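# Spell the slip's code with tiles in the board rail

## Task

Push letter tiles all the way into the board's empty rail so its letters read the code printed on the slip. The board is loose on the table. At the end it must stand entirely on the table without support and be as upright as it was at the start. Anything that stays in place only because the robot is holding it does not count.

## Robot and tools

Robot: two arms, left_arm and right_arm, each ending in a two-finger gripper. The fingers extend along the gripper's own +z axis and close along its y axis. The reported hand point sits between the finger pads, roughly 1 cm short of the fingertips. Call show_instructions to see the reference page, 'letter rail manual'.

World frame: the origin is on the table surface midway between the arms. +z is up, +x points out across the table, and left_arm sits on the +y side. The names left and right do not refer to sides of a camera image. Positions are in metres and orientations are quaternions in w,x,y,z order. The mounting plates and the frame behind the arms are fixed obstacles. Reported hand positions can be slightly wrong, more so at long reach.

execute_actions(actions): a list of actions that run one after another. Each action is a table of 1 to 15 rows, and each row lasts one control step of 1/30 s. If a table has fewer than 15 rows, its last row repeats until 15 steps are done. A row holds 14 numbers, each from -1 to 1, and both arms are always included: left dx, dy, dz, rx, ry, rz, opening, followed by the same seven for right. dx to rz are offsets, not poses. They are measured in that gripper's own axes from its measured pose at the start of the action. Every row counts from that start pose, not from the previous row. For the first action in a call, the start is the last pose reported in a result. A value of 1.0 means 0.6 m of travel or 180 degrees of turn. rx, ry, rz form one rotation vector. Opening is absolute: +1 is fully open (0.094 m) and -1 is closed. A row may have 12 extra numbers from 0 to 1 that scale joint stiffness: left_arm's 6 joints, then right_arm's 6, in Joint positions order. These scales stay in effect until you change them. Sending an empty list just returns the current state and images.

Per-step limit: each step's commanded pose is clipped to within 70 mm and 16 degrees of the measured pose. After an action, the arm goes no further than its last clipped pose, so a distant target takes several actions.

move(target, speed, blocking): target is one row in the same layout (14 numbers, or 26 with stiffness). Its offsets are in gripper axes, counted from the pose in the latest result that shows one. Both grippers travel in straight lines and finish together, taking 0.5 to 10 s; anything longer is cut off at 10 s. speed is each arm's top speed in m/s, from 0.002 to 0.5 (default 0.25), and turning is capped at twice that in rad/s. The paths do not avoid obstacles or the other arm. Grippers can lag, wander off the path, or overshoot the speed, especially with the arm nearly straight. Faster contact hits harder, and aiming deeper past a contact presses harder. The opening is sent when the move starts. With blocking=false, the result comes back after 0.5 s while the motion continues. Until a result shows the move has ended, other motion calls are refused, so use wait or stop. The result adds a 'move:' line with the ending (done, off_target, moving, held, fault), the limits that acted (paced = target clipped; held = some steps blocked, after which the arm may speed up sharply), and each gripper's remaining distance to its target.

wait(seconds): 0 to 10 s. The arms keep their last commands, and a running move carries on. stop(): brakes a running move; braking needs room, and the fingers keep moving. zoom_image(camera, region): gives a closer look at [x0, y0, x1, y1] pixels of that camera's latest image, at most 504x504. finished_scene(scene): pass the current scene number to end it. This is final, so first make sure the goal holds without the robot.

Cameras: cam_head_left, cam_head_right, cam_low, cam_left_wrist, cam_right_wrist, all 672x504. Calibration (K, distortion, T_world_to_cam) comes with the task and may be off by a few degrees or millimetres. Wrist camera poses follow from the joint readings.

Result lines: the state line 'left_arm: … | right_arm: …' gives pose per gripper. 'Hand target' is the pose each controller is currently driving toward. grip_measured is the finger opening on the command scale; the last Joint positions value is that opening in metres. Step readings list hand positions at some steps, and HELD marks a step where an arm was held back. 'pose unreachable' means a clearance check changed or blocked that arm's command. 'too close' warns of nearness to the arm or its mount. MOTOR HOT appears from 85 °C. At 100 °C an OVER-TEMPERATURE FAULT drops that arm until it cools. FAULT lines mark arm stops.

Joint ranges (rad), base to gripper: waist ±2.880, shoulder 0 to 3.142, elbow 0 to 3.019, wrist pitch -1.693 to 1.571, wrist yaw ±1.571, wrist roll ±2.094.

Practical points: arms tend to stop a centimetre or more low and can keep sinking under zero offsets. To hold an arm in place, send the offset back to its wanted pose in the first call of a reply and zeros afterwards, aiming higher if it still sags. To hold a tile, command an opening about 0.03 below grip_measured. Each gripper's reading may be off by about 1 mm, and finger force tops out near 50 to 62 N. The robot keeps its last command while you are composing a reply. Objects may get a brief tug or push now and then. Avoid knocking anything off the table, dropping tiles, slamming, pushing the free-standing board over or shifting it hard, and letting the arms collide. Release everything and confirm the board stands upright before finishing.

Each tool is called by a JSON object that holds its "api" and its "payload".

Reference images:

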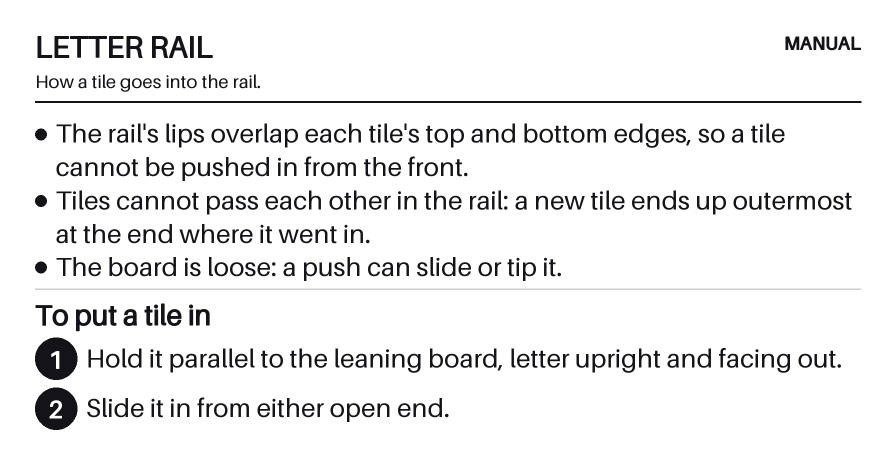

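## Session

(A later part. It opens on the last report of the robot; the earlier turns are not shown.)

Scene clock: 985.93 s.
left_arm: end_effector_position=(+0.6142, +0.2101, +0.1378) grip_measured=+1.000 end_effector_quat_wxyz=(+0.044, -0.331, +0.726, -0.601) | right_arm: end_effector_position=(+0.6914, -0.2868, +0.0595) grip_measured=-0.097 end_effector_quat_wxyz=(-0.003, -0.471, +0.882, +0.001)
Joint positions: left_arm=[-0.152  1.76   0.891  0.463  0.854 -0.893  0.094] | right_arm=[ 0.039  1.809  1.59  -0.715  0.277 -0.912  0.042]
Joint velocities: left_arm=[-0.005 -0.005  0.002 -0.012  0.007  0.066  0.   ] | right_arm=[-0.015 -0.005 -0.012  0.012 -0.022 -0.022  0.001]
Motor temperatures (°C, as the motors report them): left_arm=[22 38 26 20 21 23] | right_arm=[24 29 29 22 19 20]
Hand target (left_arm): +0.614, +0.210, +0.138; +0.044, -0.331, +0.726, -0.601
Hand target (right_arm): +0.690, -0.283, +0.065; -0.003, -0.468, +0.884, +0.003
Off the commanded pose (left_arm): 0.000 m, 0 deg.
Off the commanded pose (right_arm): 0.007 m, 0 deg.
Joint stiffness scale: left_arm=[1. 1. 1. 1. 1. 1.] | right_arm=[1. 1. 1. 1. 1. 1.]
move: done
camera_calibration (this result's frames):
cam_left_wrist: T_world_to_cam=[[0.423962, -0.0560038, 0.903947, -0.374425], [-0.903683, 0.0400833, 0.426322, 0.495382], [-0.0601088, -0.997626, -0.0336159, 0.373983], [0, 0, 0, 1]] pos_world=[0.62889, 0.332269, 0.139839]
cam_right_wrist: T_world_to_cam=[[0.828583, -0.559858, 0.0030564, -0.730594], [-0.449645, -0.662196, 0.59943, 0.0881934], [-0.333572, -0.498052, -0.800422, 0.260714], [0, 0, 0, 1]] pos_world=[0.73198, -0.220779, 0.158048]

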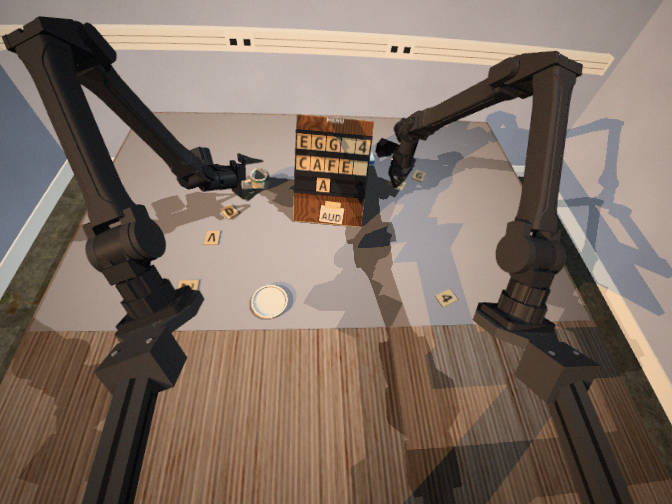

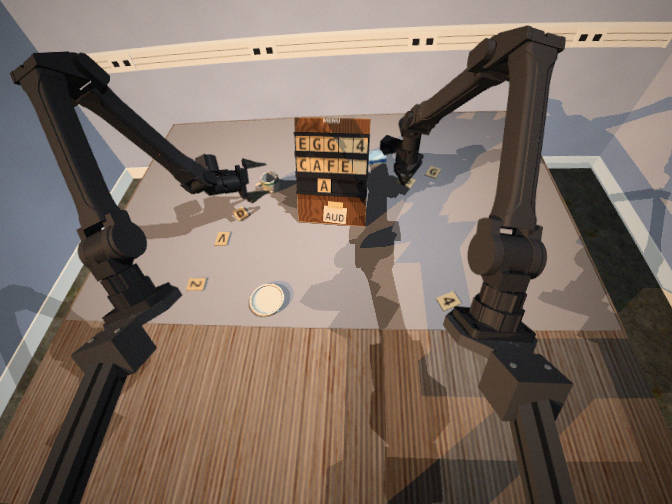

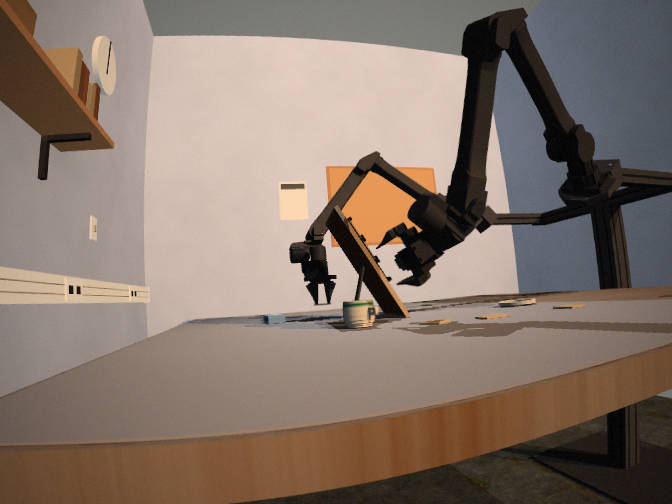

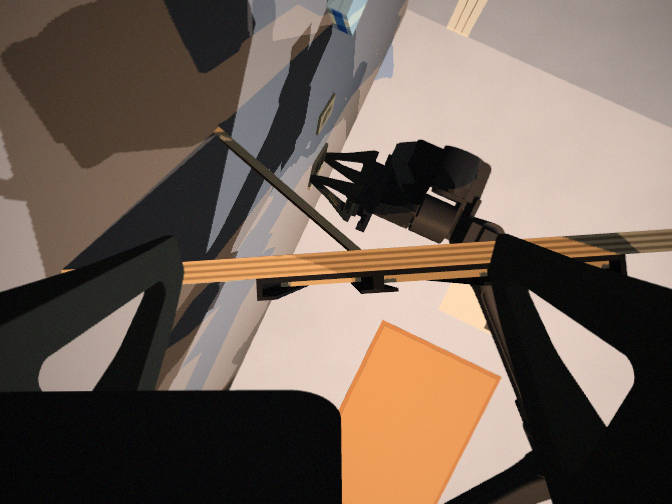

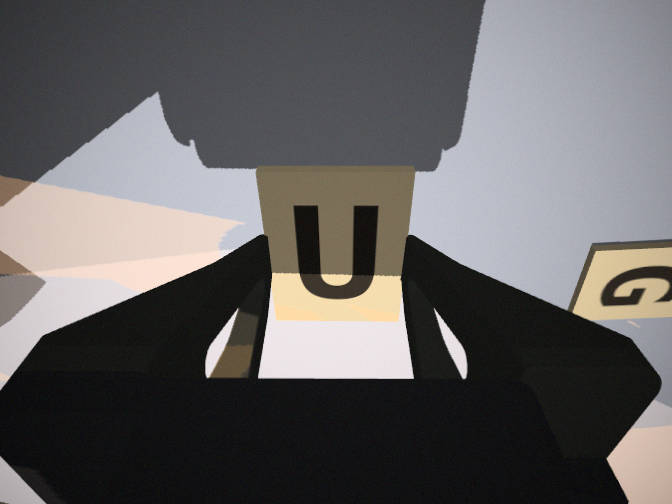

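{"api": "move", "payload": {"target": [0,0,0,0,0,0,1,0.0142,0.2870,-0.1295,0.1838,-0.3138,0.3096,-0.128], "speed": 0.3}}

Scene clock: 1007.40 s.
left_arm: end_effector_position=(+0.6142, +0.2101, +0.1378) grip_measured=+1.000 end_effector_quat_wxyz=(+0.044, -0.331, +0.726, -0.601) | right_arm: end_effector_position=(+0.5468, -0.1974, +0.1341) grip_measured=-0.097 end_effector_quat_wxyz=(+0.513, +0.038, +0.857, -0.028)
Joint positions: left_arm=[-0.152  1.76   0.891  0.463  0.854 -0.893  0.094] | right_arm=[ 0.323  1.886  0.669  1.44   0.55  -0.247  0.042]
Joint velocities: left_arm=[ 0.005 -0.005  0.017 -0.012  0.051 -0.051  0.   ] | right_arm=[-0.005 -0.015 -0.002  0.007  0.051 -0.037 -0.001]
Motor temperatures (°C, as the motors report them): left_arm=[23 38 26 20 21 23] | right_arm=[24 30 27 22 19 20]
Hand target (left_arm): +0.614, +0.210, +0.138; +0.044, -0.331, +0.726, -0.601
Hand target (right_arm): +0.544, -0.195, +0.135; +0.516, +0.046, +0.855, -0.022
Off the commanded pose (left_arm): 0.000 m, 0 deg.
Off the commanded pose (right_arm): 0.005 m, 1 deg.
Joint stiffness scale: left_arm=[1. 1. 1. 1. 1. 1.] | right_arm=[1. 1. 1. 1. 1. 1.]
move: done
camera_calibration (this result's frames):
cam_left_wrist: T_world_to_cam=[[0.423962, -0.0560038, 0.903947, -0.374425], [-0.903683, 0.0400833, 0.426322, 0.495382], [-0.0601088, -0.997626, -0.0336159, 0.373983], [0, 0, 0, 1]] pos_world=[0.62889, 0.332269, 0.139839]
cam_right_wrist: T_world_to_cam=[[-0.102755, -0.994662, 0.00944048, -0.138379], [-0.900361, 0.08897, -0.425952, 0.569927], [0.422838, -0.0522683, -0.904697, 0.00509275], [0, 0, 0, 1]] pos_world=[0.496768, -0.188081, 0.248675]

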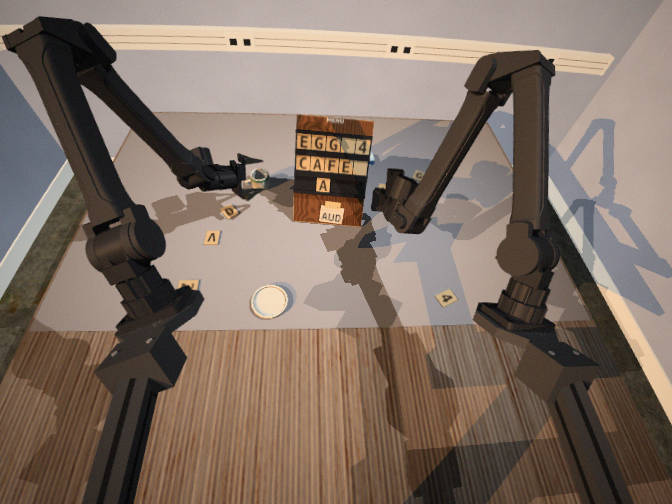

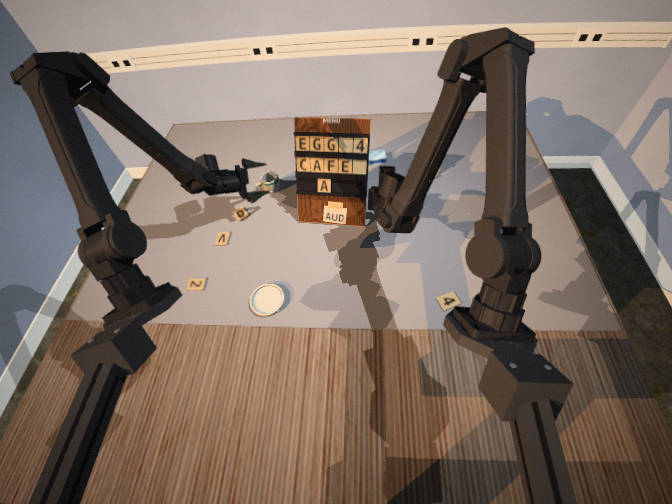

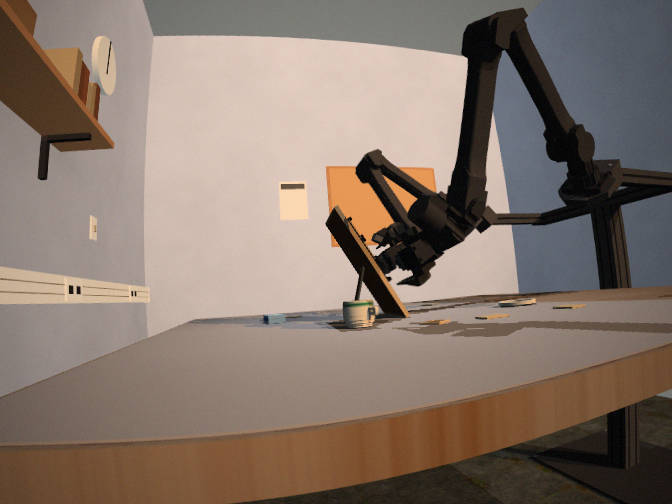

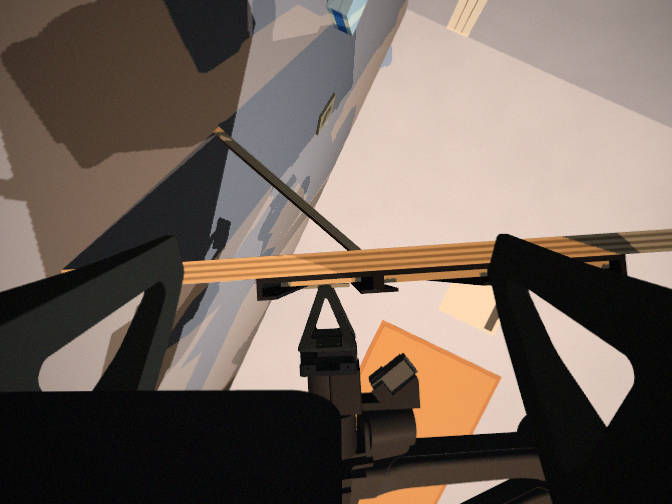

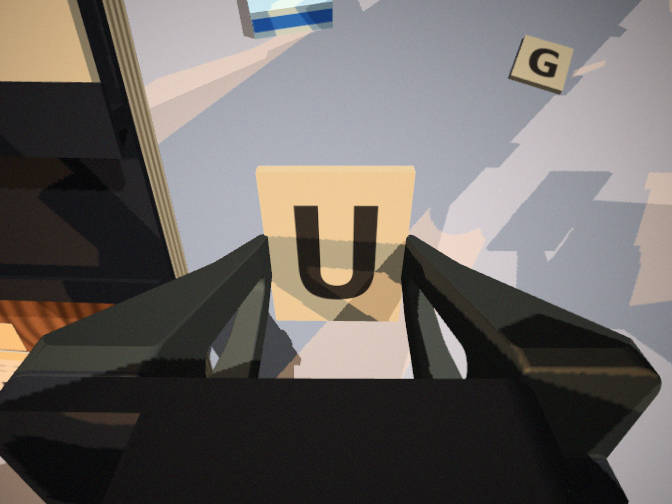

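{"api": "move", "payload": {"target": [0,0,0,0,0,0,1,0.0007,0.0582,0.0164,-0.0054,-0.0004,0.0047,-0.128], "speed": 0.04}}

Scene clock: 1016.23 s.
left_arm: end_effector_position=(+0.6142, +0.2101, +0.1378) grip_measured=+1.000 end_effector_quat_wxyz=(+0.044, -0.331, +0.726, -0.601) | right_arm: end_effector_position=(+0.5622, -0.1713, +0.1344) grip_measured=-0.097 end_effector_quat_wxyz=(+0.519, +0.045, +0.853, -0.021)
Joint positions: left_arm=[-0.152  1.76   0.891  0.463  0.854 -0.893  0.094] | right_arm=[ 0.363  1.911  0.738  1.416  0.58  -0.246  0.042]
Joint velocities: left_arm=[-0.005  0.005 -0.002 -0.002 -0.022 -0.022  0.   ] | right_arm=[-0.005 -0.005  0.017  0.007  0.022  0.007 -0.   ]
Motor temperatures (°C, as the motors report them): left_arm=[23 38 26 20 21 23] | right_arm=[24 29 27 23 19 20]
Hand target (left_arm): +0.614, +0.210, +0.138; +0.044, -0.331, +0.726, -0.601
Hand target (right_arm): +0.558, -0.163, +0.129; +0.514, +0.040, +0.857, -0.017
Off the commanded pose (left_arm): 0.000 m, 0 deg.
Off the commanded pose (right_arm): 0.010 m, 1 deg.
Joint stiffness scale: left_arm=[1. 1. 1. 1. 1. 1.] | right_arm=[1. 1. 1. 1. 1. 1.]
move: done
camera_calibration (this result's frames):
cam_left_wrist: T_world_to_cam=[[0.423962, -0.0560038, 0.903947, -0.374425], [-0.903683, 0.0400833, 0.426322, 0.495382], [-0.0601088, -0.997626, -0.0336159, 0.373983], [0, 0, 0, 1]] pos_world=[0.62889, 0.332269, 0.139839]
cam_right_wrist: T_world_to_cam=[[-0.106416, -0.994273, -0.00981655, -0.106169], [-0.89332, 0.0999368, -0.438169, 0.581121], [0.436641, -0.0378587, -0.898839, -0.00579189], [0, 0, 0, 1]] pos_world=[0.510358, -0.163855, 0.248381]

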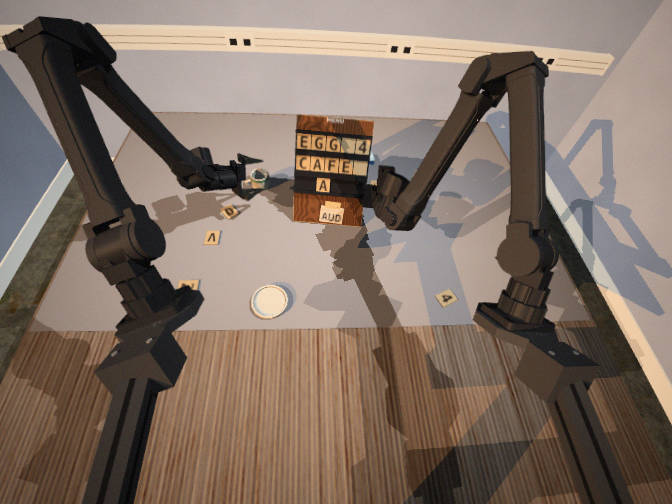

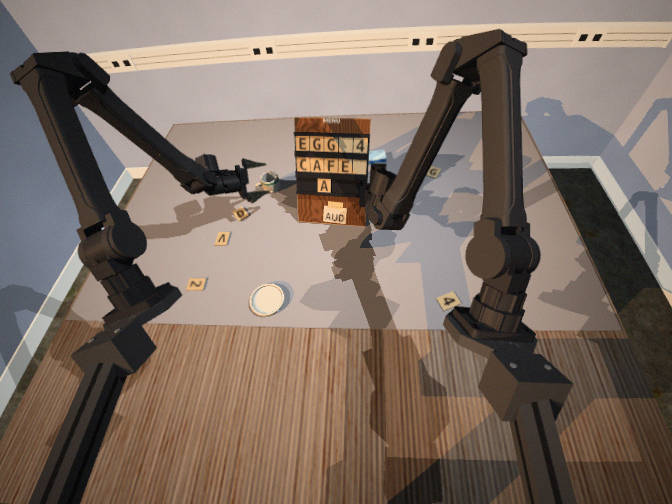

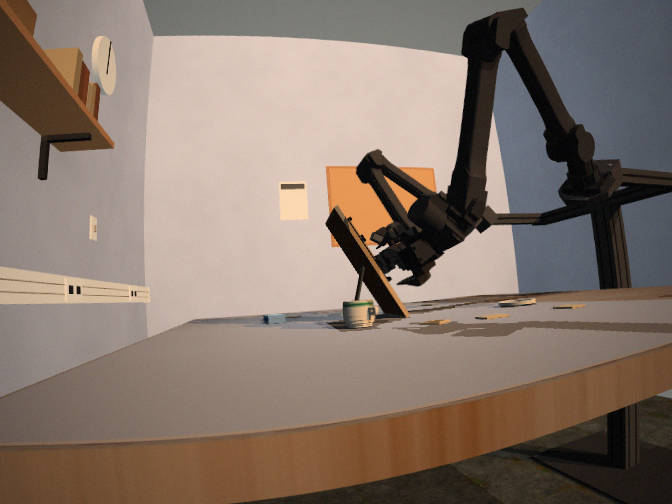

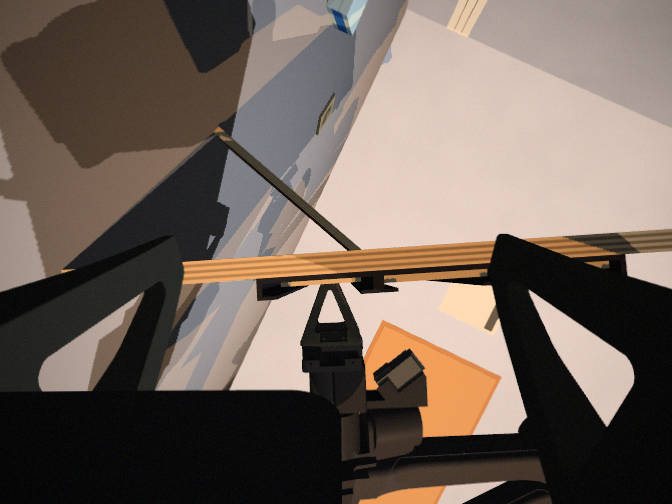

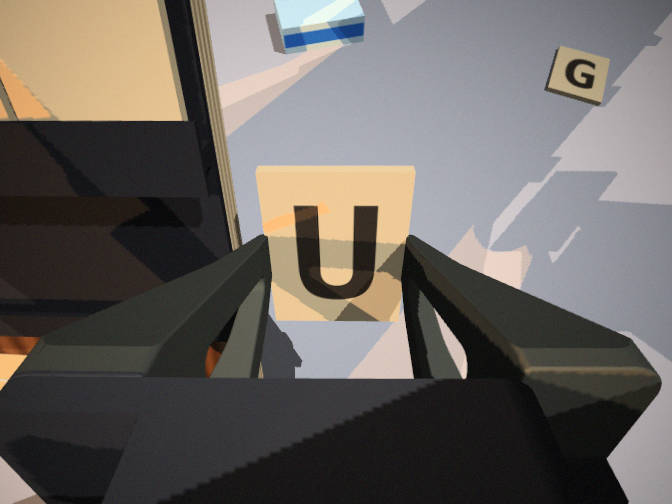

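{"api": "execute_actions", "payload": {"actions": [[[0,0,0,0,0,0,1,0.0122,0.0135,-0.0023,-0.0037,0.0039,-0.0016,-0.128],[0,0,0,0,0,0,1,0.0126,0.015,-0.0023,-0.0037,0.0039,-0.0016,-0.128],[0,0,0,0,0,0,1,0.013,0.0165,-0.0024,-0.0037,0.0039,-0.0016,-0.128],[0,0,0,0,0,0,1,0.0134,0.018,-0.0024,-0.0037,0.0039,-0.0016,-0.128],[0,0,0,0,0,0,1,0.0138,0.0195,-0.0025,-0.0037,0.0039,-0.0016,-0.128],[0,0,0,0,0,0,1,0.0142,0.021,-0.0025,-0.0037,0.0039,-0.0016,-0.128],[0,0,0,0,0,0,1,0.0146,0.0225,-0.0025,-0.0037,0.0039,-0.0016,-0.128],[0,0,0,0,0,0,1,0.0146,0.024,-0.0025,-0.0037,0.0039,-0.0016,-0.128],[0,0,0,0,0,0,1,0.0146,0.0255,-0.0025,-0.0037,0.0039,-0.0016,-0.128],[0,0,0,0,0,0,1,0.0146,0.027,-0.0025,-0.0037,0.0039,-0.0016,-0.128]]]}}

{"api": "wait", "payload": {"seconds": 0.3}}

Scene clock: 1034.67 s.
left_arm: end_effector_position=(+0.6142, +0.2101, +0.1378) grip_measured=+1.000 end_effector_quat_wxyz=(+0.044, -0.331, +0.726, -0.601) | right_arm: end_effector_position=(+0.5612, -0.1622, +0.1323) grip_measured=-0.097 end_effector_quat_wxyz=(+0.518, +0.045, +0.854, -0.020)
Joint positions: left_arm=[-0.152  1.76   0.891  0.463  0.854 -0.893  0.094] | right_arm=[ 0.378  1.927  0.752  1.416  0.593 -0.246  0.042]
Joint velocities: left_arm=[-0.005 -0.005  0.012  0.002 -0.037 -0.066  0.   ] | right_arm=[ 0.015 -0.005 -0.002 -0.007  0.007  0.037 -0.   ]
Motor temperatures (°C, as the motors report them): left_arm=[23 38 26 20 21 23] | right_arm=[24 28 26 23 19 20]
Hand target (left_arm): +0.614, +0.210, +0.138; +0.044, -0.331, +0.726, -0.601
Hand target (right_arm): +0.558, -0.155, +0.128; +0.514, +0.040, +0.857, -0.017
Off the commanded pose (left_arm): 0.000 m, 0 deg.
Off the commanded pose (right_arm): 0.009 m, 1 deg.
Joint stiffness scale: left_arm=[1. 1. 1. 1. 1. 1.] | right_arm=[1. 1. 1. 1. 1. 1.]
Step readings (end_effector_position):
0: left_arm (+0.6142, +0.2101, +0.1378) | right_arm (+0.5622, -0.1713, +0.1344)
1: left_arm (+0.6142, +0.2101, +0.1378) | right_arm (+0.5622, -0.1713, +0.1344)
2: left_arm (+0.6142, +0.2101, +0.1378) | right_arm (+0.5621, -0.1714, +0.1344)
4: left_arm (+0.6142, +0.2101, +0.1378) | right_arm (+0.5617, -0.1715, +0.1337)
8: left_arm (+0.6142, +0.2101, +0.1378) | right_arm (+0.5615, -0.1684, +0.1323)
15: end_effector_position above
camera_calibration (this result's frames):
cam_left_wrist: T_world_to_cam=[[0.423962, -0.0560038, 0.903947, -0.374425], [-0.903683, 0.0400833, 0.426322, 0.495382], [-0.0601088, -0.997626, -0.0336159, 0.373983], [0, 0, 0, 1]] pos_world=[0.62889, 0.332269, 0.139839]
cam_right_wrist: T_world_to_cam=[[-0.105495, -0.994337, -0.0128386, -0.0973495], [-0.894536, 0.10053, -0.435545, 0.578819], [0.434369, -0.034463, -0.900076, -0.0049486], [0, 0, 0, 1]] pos_world=[0.509654, -0.155157, 0.246398]

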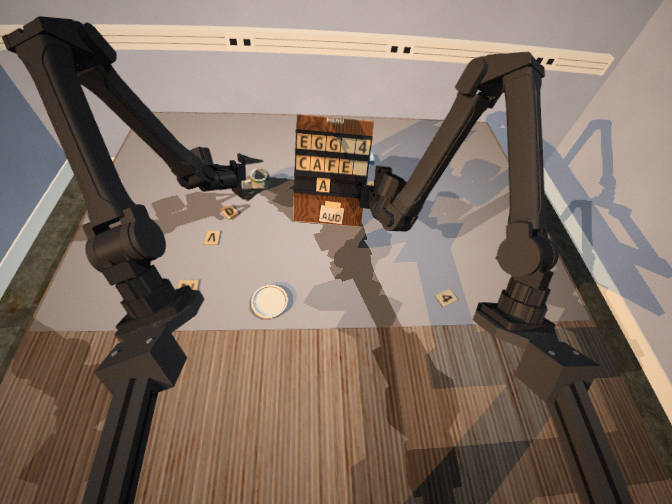

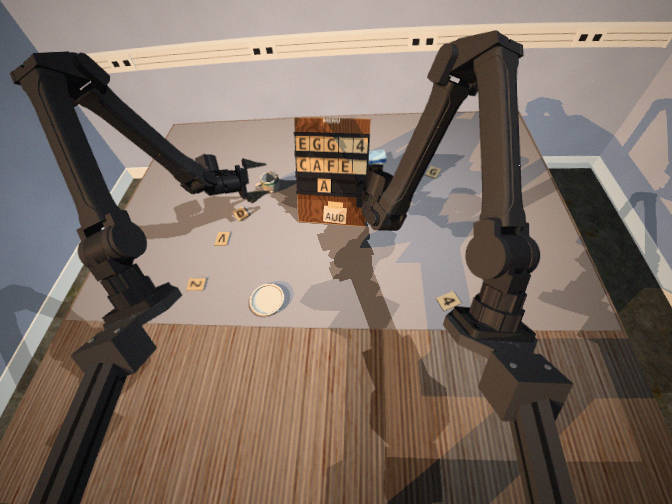

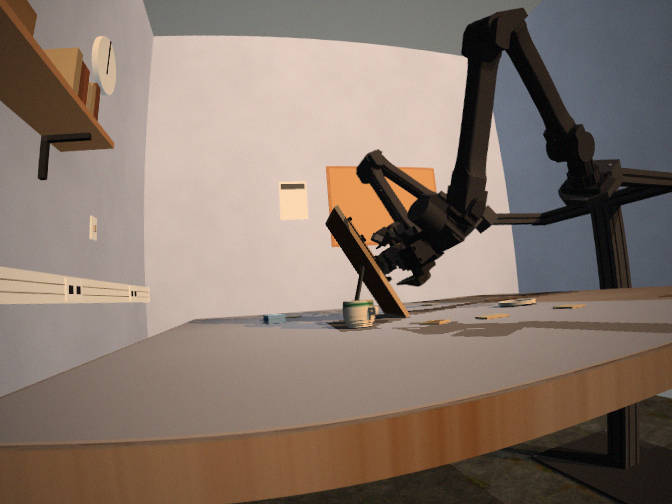

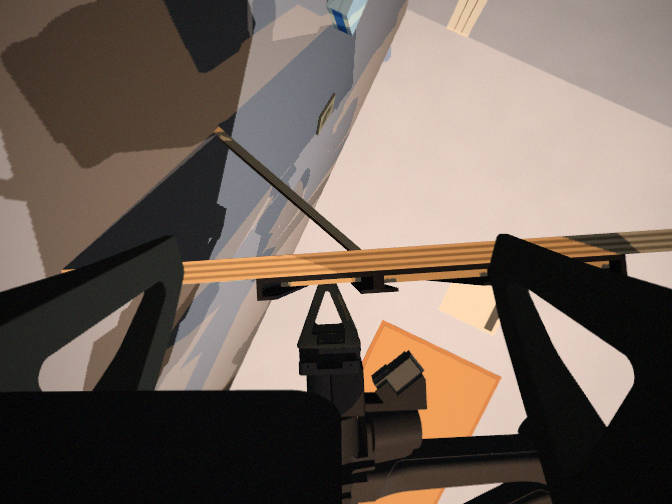

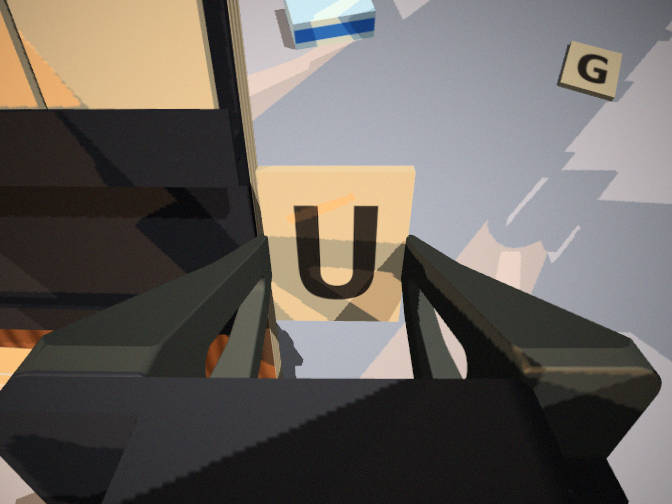

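Scene clock: 1034.97 s.
left_arm: end_effector_position=(+0.6142, +0.2101, +0.1378) grip_measured=+1.000 end_effector_quat_wxyz=(+0.044, -0.331, +0.726, -0.601) | right_arm: end_effector_position=(+0.5612, -0.1622, +0.1323) grip_measured=-0.097 end_effector_quat_wxyz=(+0.518, +0.045, +0.854, -0.020)
Joint positions: left_arm=[-0.152  1.76   0.891  0.463  0.854 -0.893  0.094] | right_arm=[ 0.378  1.927  0.752  1.416  0.594 -0.246  0.042]
Joint velocities: left_arm=[-0.005 -0.005  0.007 -0.002 -0.066  0.007  0.   ] | right_arm=[ 0.015  0.005  0.002 -0.002 -0.066  0.007 -0.001]
Motor temperatures (°C, as the motors report them): left_arm=[23 38 26 20 21 23] | right_arm=[24 28 26 23 19 20]
Hand target (left_arm): +0.614, +0.210, +0.138; +0.044, -0.331, +0.726, -0.601
Hand target (right_arm): +0.558, -0.155, +0.128; +0.514, +0.040, +0.857, -0.017
Off the commanded pose (left_arm): 0.000 m, 0 deg.
Off the commanded pose (right_arm): 0.009 m, 1 deg.
Joint stiffness scale: left_arm=[1. 1. 1. 1. 1. 1.] | right_arm=[1. 1. 1. 1. 1. 1.]
wait: 0.30 s; at rest by 0.17 s
camera_calibration (this result's frames):
cam_left_wrist: T_world_to_cam=[[0.423962, -0.0560038, 0.903947, -0.374425], [-0.903683, 0.0400833, 0.426322, 0.495382], [-0.0601088, -0.997626, -0.0336159, 0.373983], [0, 0, 0, 1]] pos_world=[0.62889, 0.332269, 0.139839]
cam_right_wrist: T_world_to_cam=[[-0.105821, -0.994305, -0.0126665, -0.0972476], [-0.894553, 0.100752, -0.435459, 0.578841], [0.434255, -0.0347498, -0.900119, -0.00493536], [0, 0, 0, 1]] pos_world=[0.509656, -0.155184, 0.246387]

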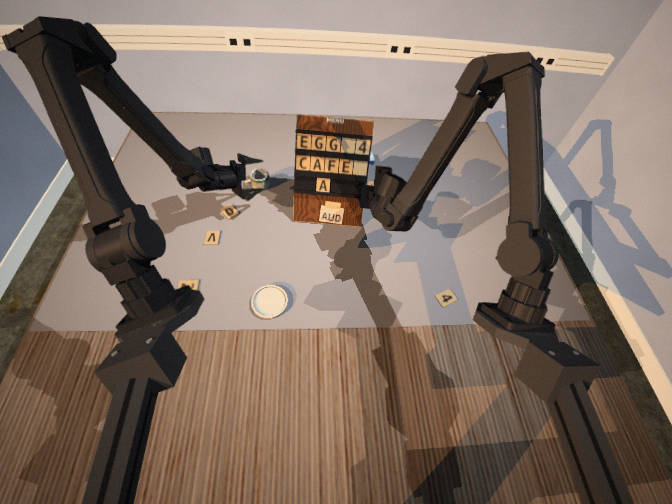

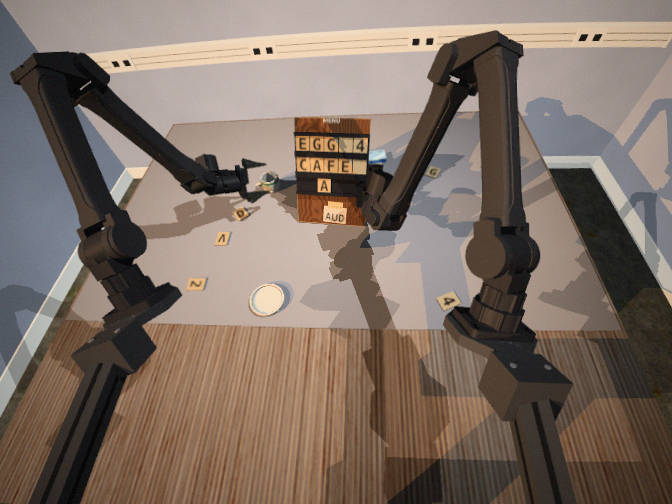

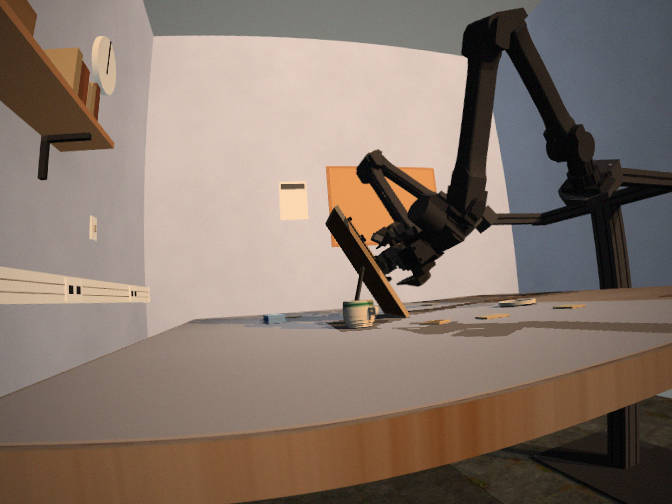

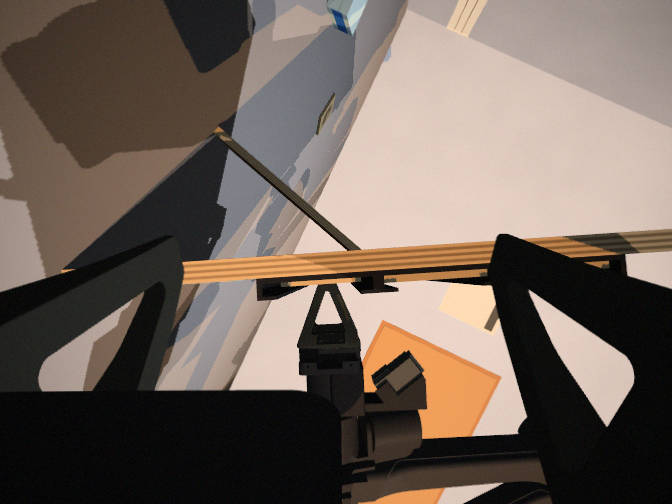

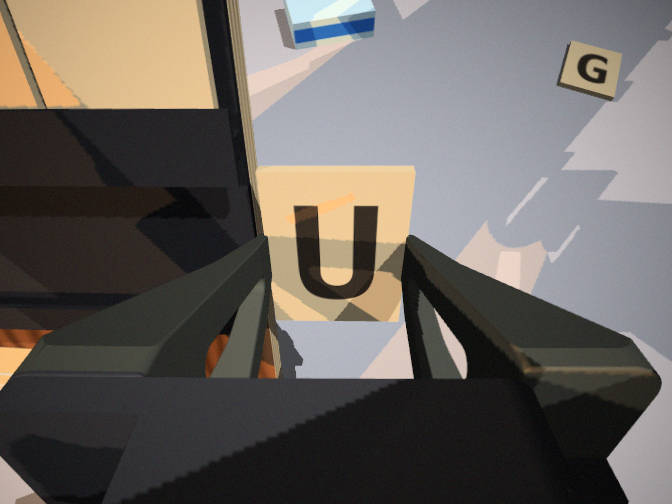

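{"api": "execute_actions", "payload": {"actions": [[[0,0,0,0,0,0,1,0.0094,0.0125,-0.0014,-0.0035,0.003,-0.002,-0.128],[0,0,0,0,0,0,1,0.0089,0.013,-0.0014,-0.0035,0.003,-0.002,-0.128],[0,0,0,0,0,0,1,0.0084,0.0135,-0.0015,-0.0035,0.003,-0.002,-0.128],[0,0,0,0,0,0,1,0.0079,0.014,-0.0015,-0.0035,0.003,-0.002,-0.128],[0,0,0,0,0,0,1,0.0075,0.0145,-0.0015,-0.0035,0.003,-0.002,-0.128],[0,0,0,0,0,0,1,0.0071,0.0149,-0.0015,-0.0035,0.003,-0.002,-0.128]]]}}

Scene clock: 1047.77 s.
left_arm: end_effector_position=(+0.6142, +0.2101, +0.1378) grip_measured=+1.000 end_effector_quat_wxyz=(+0.044, -0.331, +0.726, -0.601) | right_arm: end_effector_position=(+0.5607, -0.1620, +0.1318) grip_measured=-0.097 end_effector_quat_wxyz=(+0.516, +0.045, +0.855, -0.020)
Joint positions: left_arm=[-0.152  1.76   0.891  0.463  0.854 -0.893  0.094] | right_arm=[ 0.379  1.927  0.752  1.413  0.596 -0.246  0.042]
Joint velocities: left_arm=[ 0.005  0.005 -0.022  0.002 -0.007 -0.007  0.   ] | right_arm=[-0.005 -0.005 -0.012 -0.012  0.007  0.022 -0.001]
Motor temperatures (°C, as the motors report them): left_arm=[23 38 26 20 21 23] | right_arm=[24 28 26 23 19 20]
Hand target (left_arm): +0.614, +0.210, +0.138; +0.044, -0.331, +0.726, -0.601
Hand target (right_arm): +0.559, -0.153, +0.129; +0.514, +0.040, +0.857, -0.017
Off the commanded pose (left_arm): 0.000 m, 0 deg.
Off the commanded pose (right_arm): 0.010 m, 1 deg.
Joint stiffness scale: left_arm=[1. 1. 1. 1. 1. 1.] | right_arm=[1. 1. 1. 1. 1. 1.]
Step readings (end_effector_position):
0: left_arm (+0.6142, +0.2101, +0.1378) | right_arm (+0.5612, -0.1622, +0.1323)
1: left_arm (+0.6142, +0.2101, +0.1378) | right_arm (+0.5612, -0.1622, +0.1323)
2: left_arm (+0.6142, +0.2101, +0.1378) | right_arm (+0.5612, -0.1622, +0.1323)
4: left_arm (+0.6142, +0.2101, +0.1378) | right_arm (+0.5611, -0.1623, +0.1322)
8: left_arm (+0.6142, +0.2101, +0.1378) | right_arm (+0.5608, -0.1624, +0.1317)
15: end_effector_position above
camera_calibration (this result's frames):
cam_left_wrist: T_world_to_cam=[[0.423962, -0.0560038, 0.903947, -0.374425], [-0.903683, 0.0400833, 0.426322, 0.495382], [-0.0601088, -0.997626, -0.0336159, 0.373983], [0, 0, 0, 1]] pos_world=[0.62889, 0.332269, 0.139839]
cam_right_wrist: T_world_to_cam=[[-0.105857, -0.994322, -0.0108624, -0.0972965], [-0.895893, 0.100107, -0.432844, 0.578504], [0.431474, -0.0360883, -0.901403, -0.00366218], [0, 0, 0, 1]] pos_world=[0.509559, -0.154789, 0.246044]

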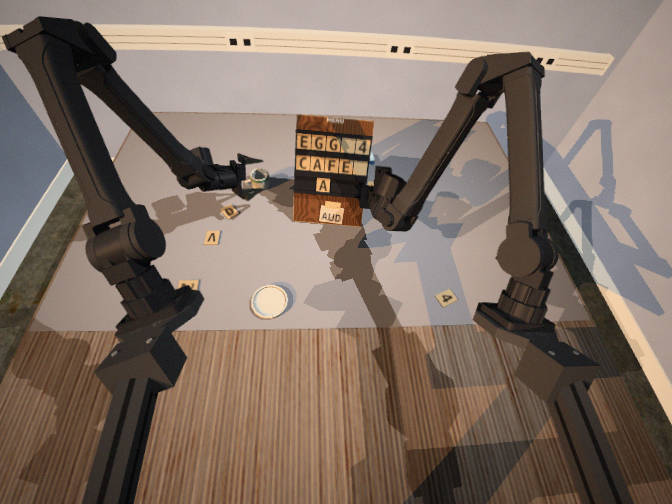

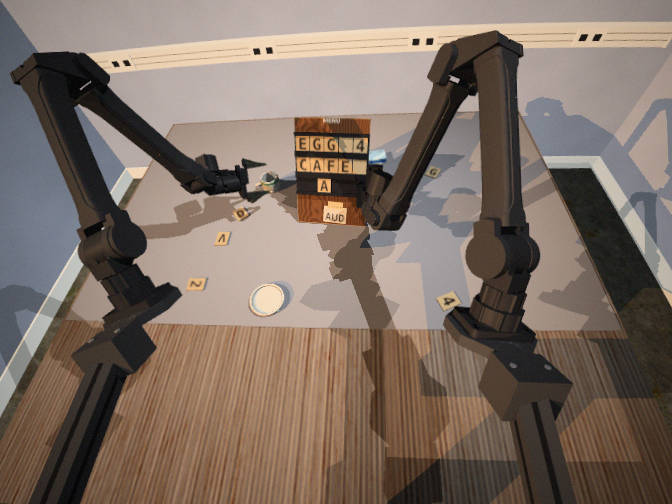

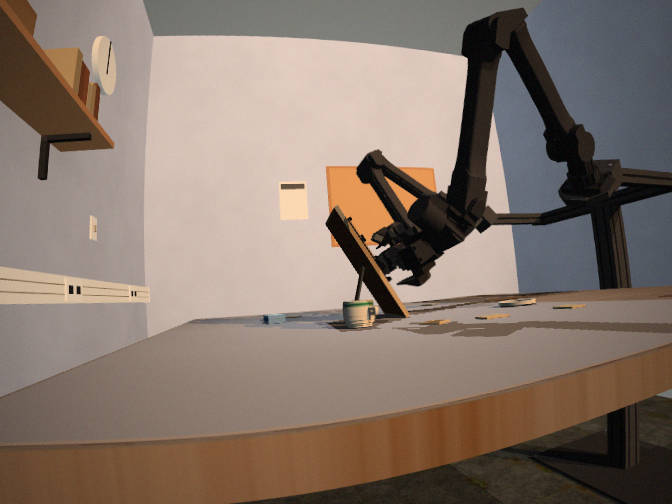

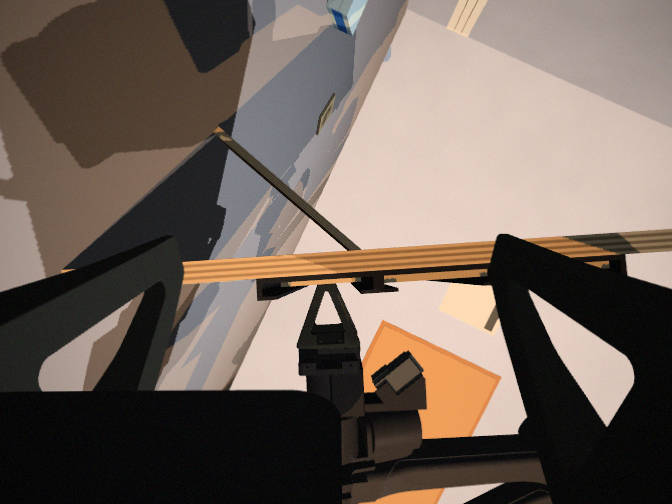

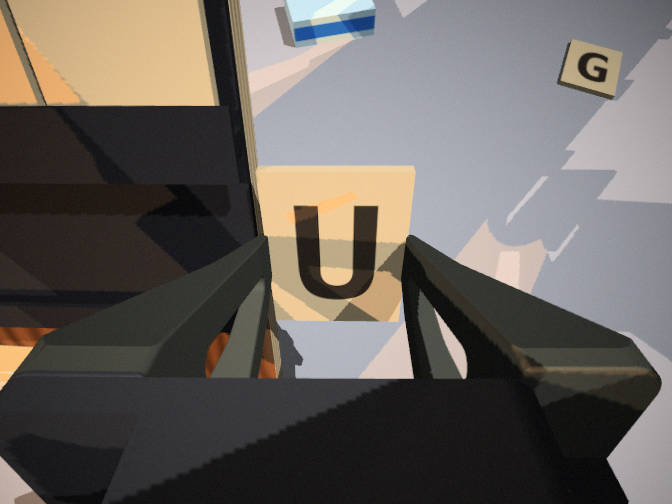

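{"api": "move", "payload": {"target": [0,0,0,0,0,0,1,0.0004,-0.0603,-0.0209,0,0,0,-0.128], "speed": 0.08}}

Scene clock: 1055.37 s.
left_arm: end_effector_position=(+0.6142, +0.2101, +0.1378) grip_measured=+1.000 end_effector_quat_wxyz=(+0.044, -0.331, +0.726, -0.601) | right_arm: end_effector_position=(+0.5413, -0.1910, +0.1283) grip_measured=-0.097 end_effector_quat_wxyz=(+0.507, +0.031, +0.861, -0.023)
Joint positions: left_arm=[-0.152  1.76   0.891  0.463  0.854 -0.893  0.094] | right_arm=[ 0.33   1.901  0.669  1.435  0.544 -0.245  0.042]
Joint velocities: left_arm=[-0.015 -0.005 -0.012  0.002 -0.066 -0.022  0.   ] | right_arm=[ 0.005  0.005 -0.002 -0.007 -0.081 -0.007  0.   ]
Motor temperatures (°C, as the motors report them): left_arm=[23 38 26 20 21 23] | right_arm=[24 28 26 23 19 20]
Hand target (left_arm): +0.614, +0.210, +0.138; +0.044, -0.331, +0.726, -0.601
Hand target (right_arm): +0.546, -0.197, +0.137; +0.517, +0.045, +0.855, -0.021
Off the commanded pose (left_arm): 0.000 m, 0 deg.
Off the commanded pose (right_arm): 0.012 m, 2 deg.
Joint stiffness scale: left_arm=[1. 1. 1. 1. 1. 1.] | right_arm=[1. 1. 1. 1. 1. 1.]
move: off_target (right_arm)
camera_calibration (this result's frames):
cam_left_wrist: T_world_to_cam=[[0.423962, -0.0560038, 0.903947, -0.374425], [-0.903683, 0.0400833, 0.426322, 0.495382], [-0.0601088, -0.997626, -0.0336159, 0.373983], [0, 0, 0, 1]] pos_world=[0.62889, 0.332269, 0.139839]
cam_right_wrist: T_world_to_cam=[[-0.0846721, -0.996373, 0.00848417, -0.142516], [-0.907888, 0.0736385, -0.412695, 0.561401], [0.410573, -0.0426464, -0.91083, 0.0118313], [0, 0, 0, 1]] pos_world=[0.492765, -0.182836, 0.243673]

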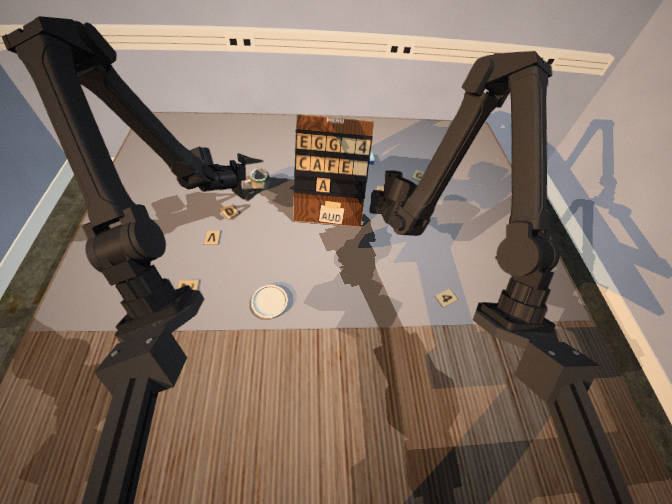

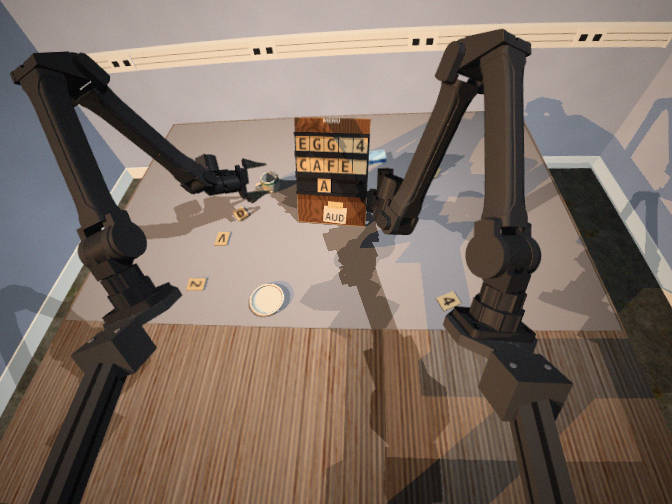

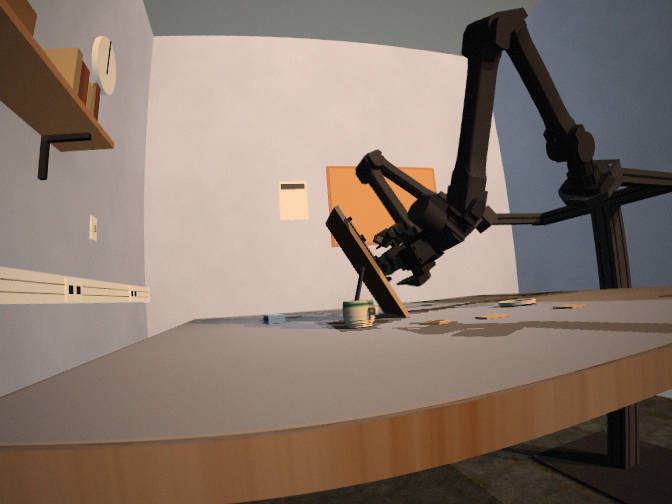

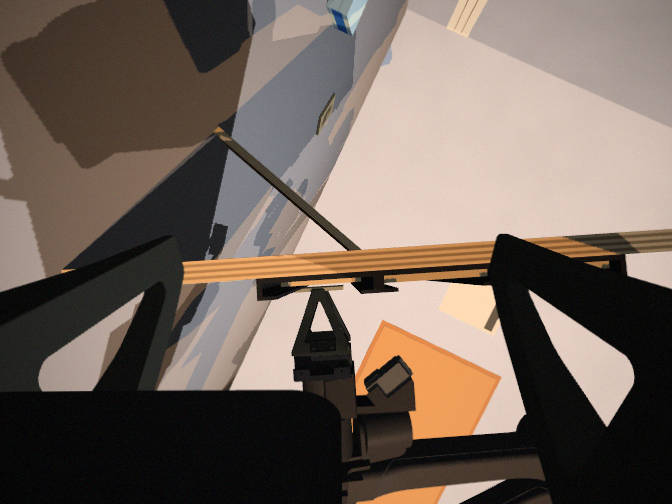

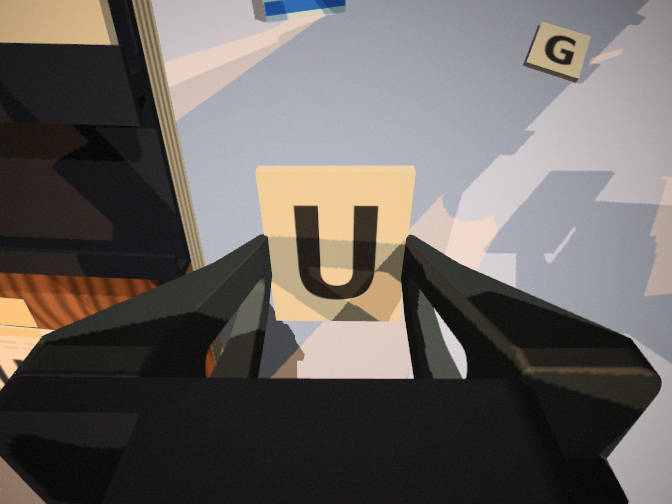

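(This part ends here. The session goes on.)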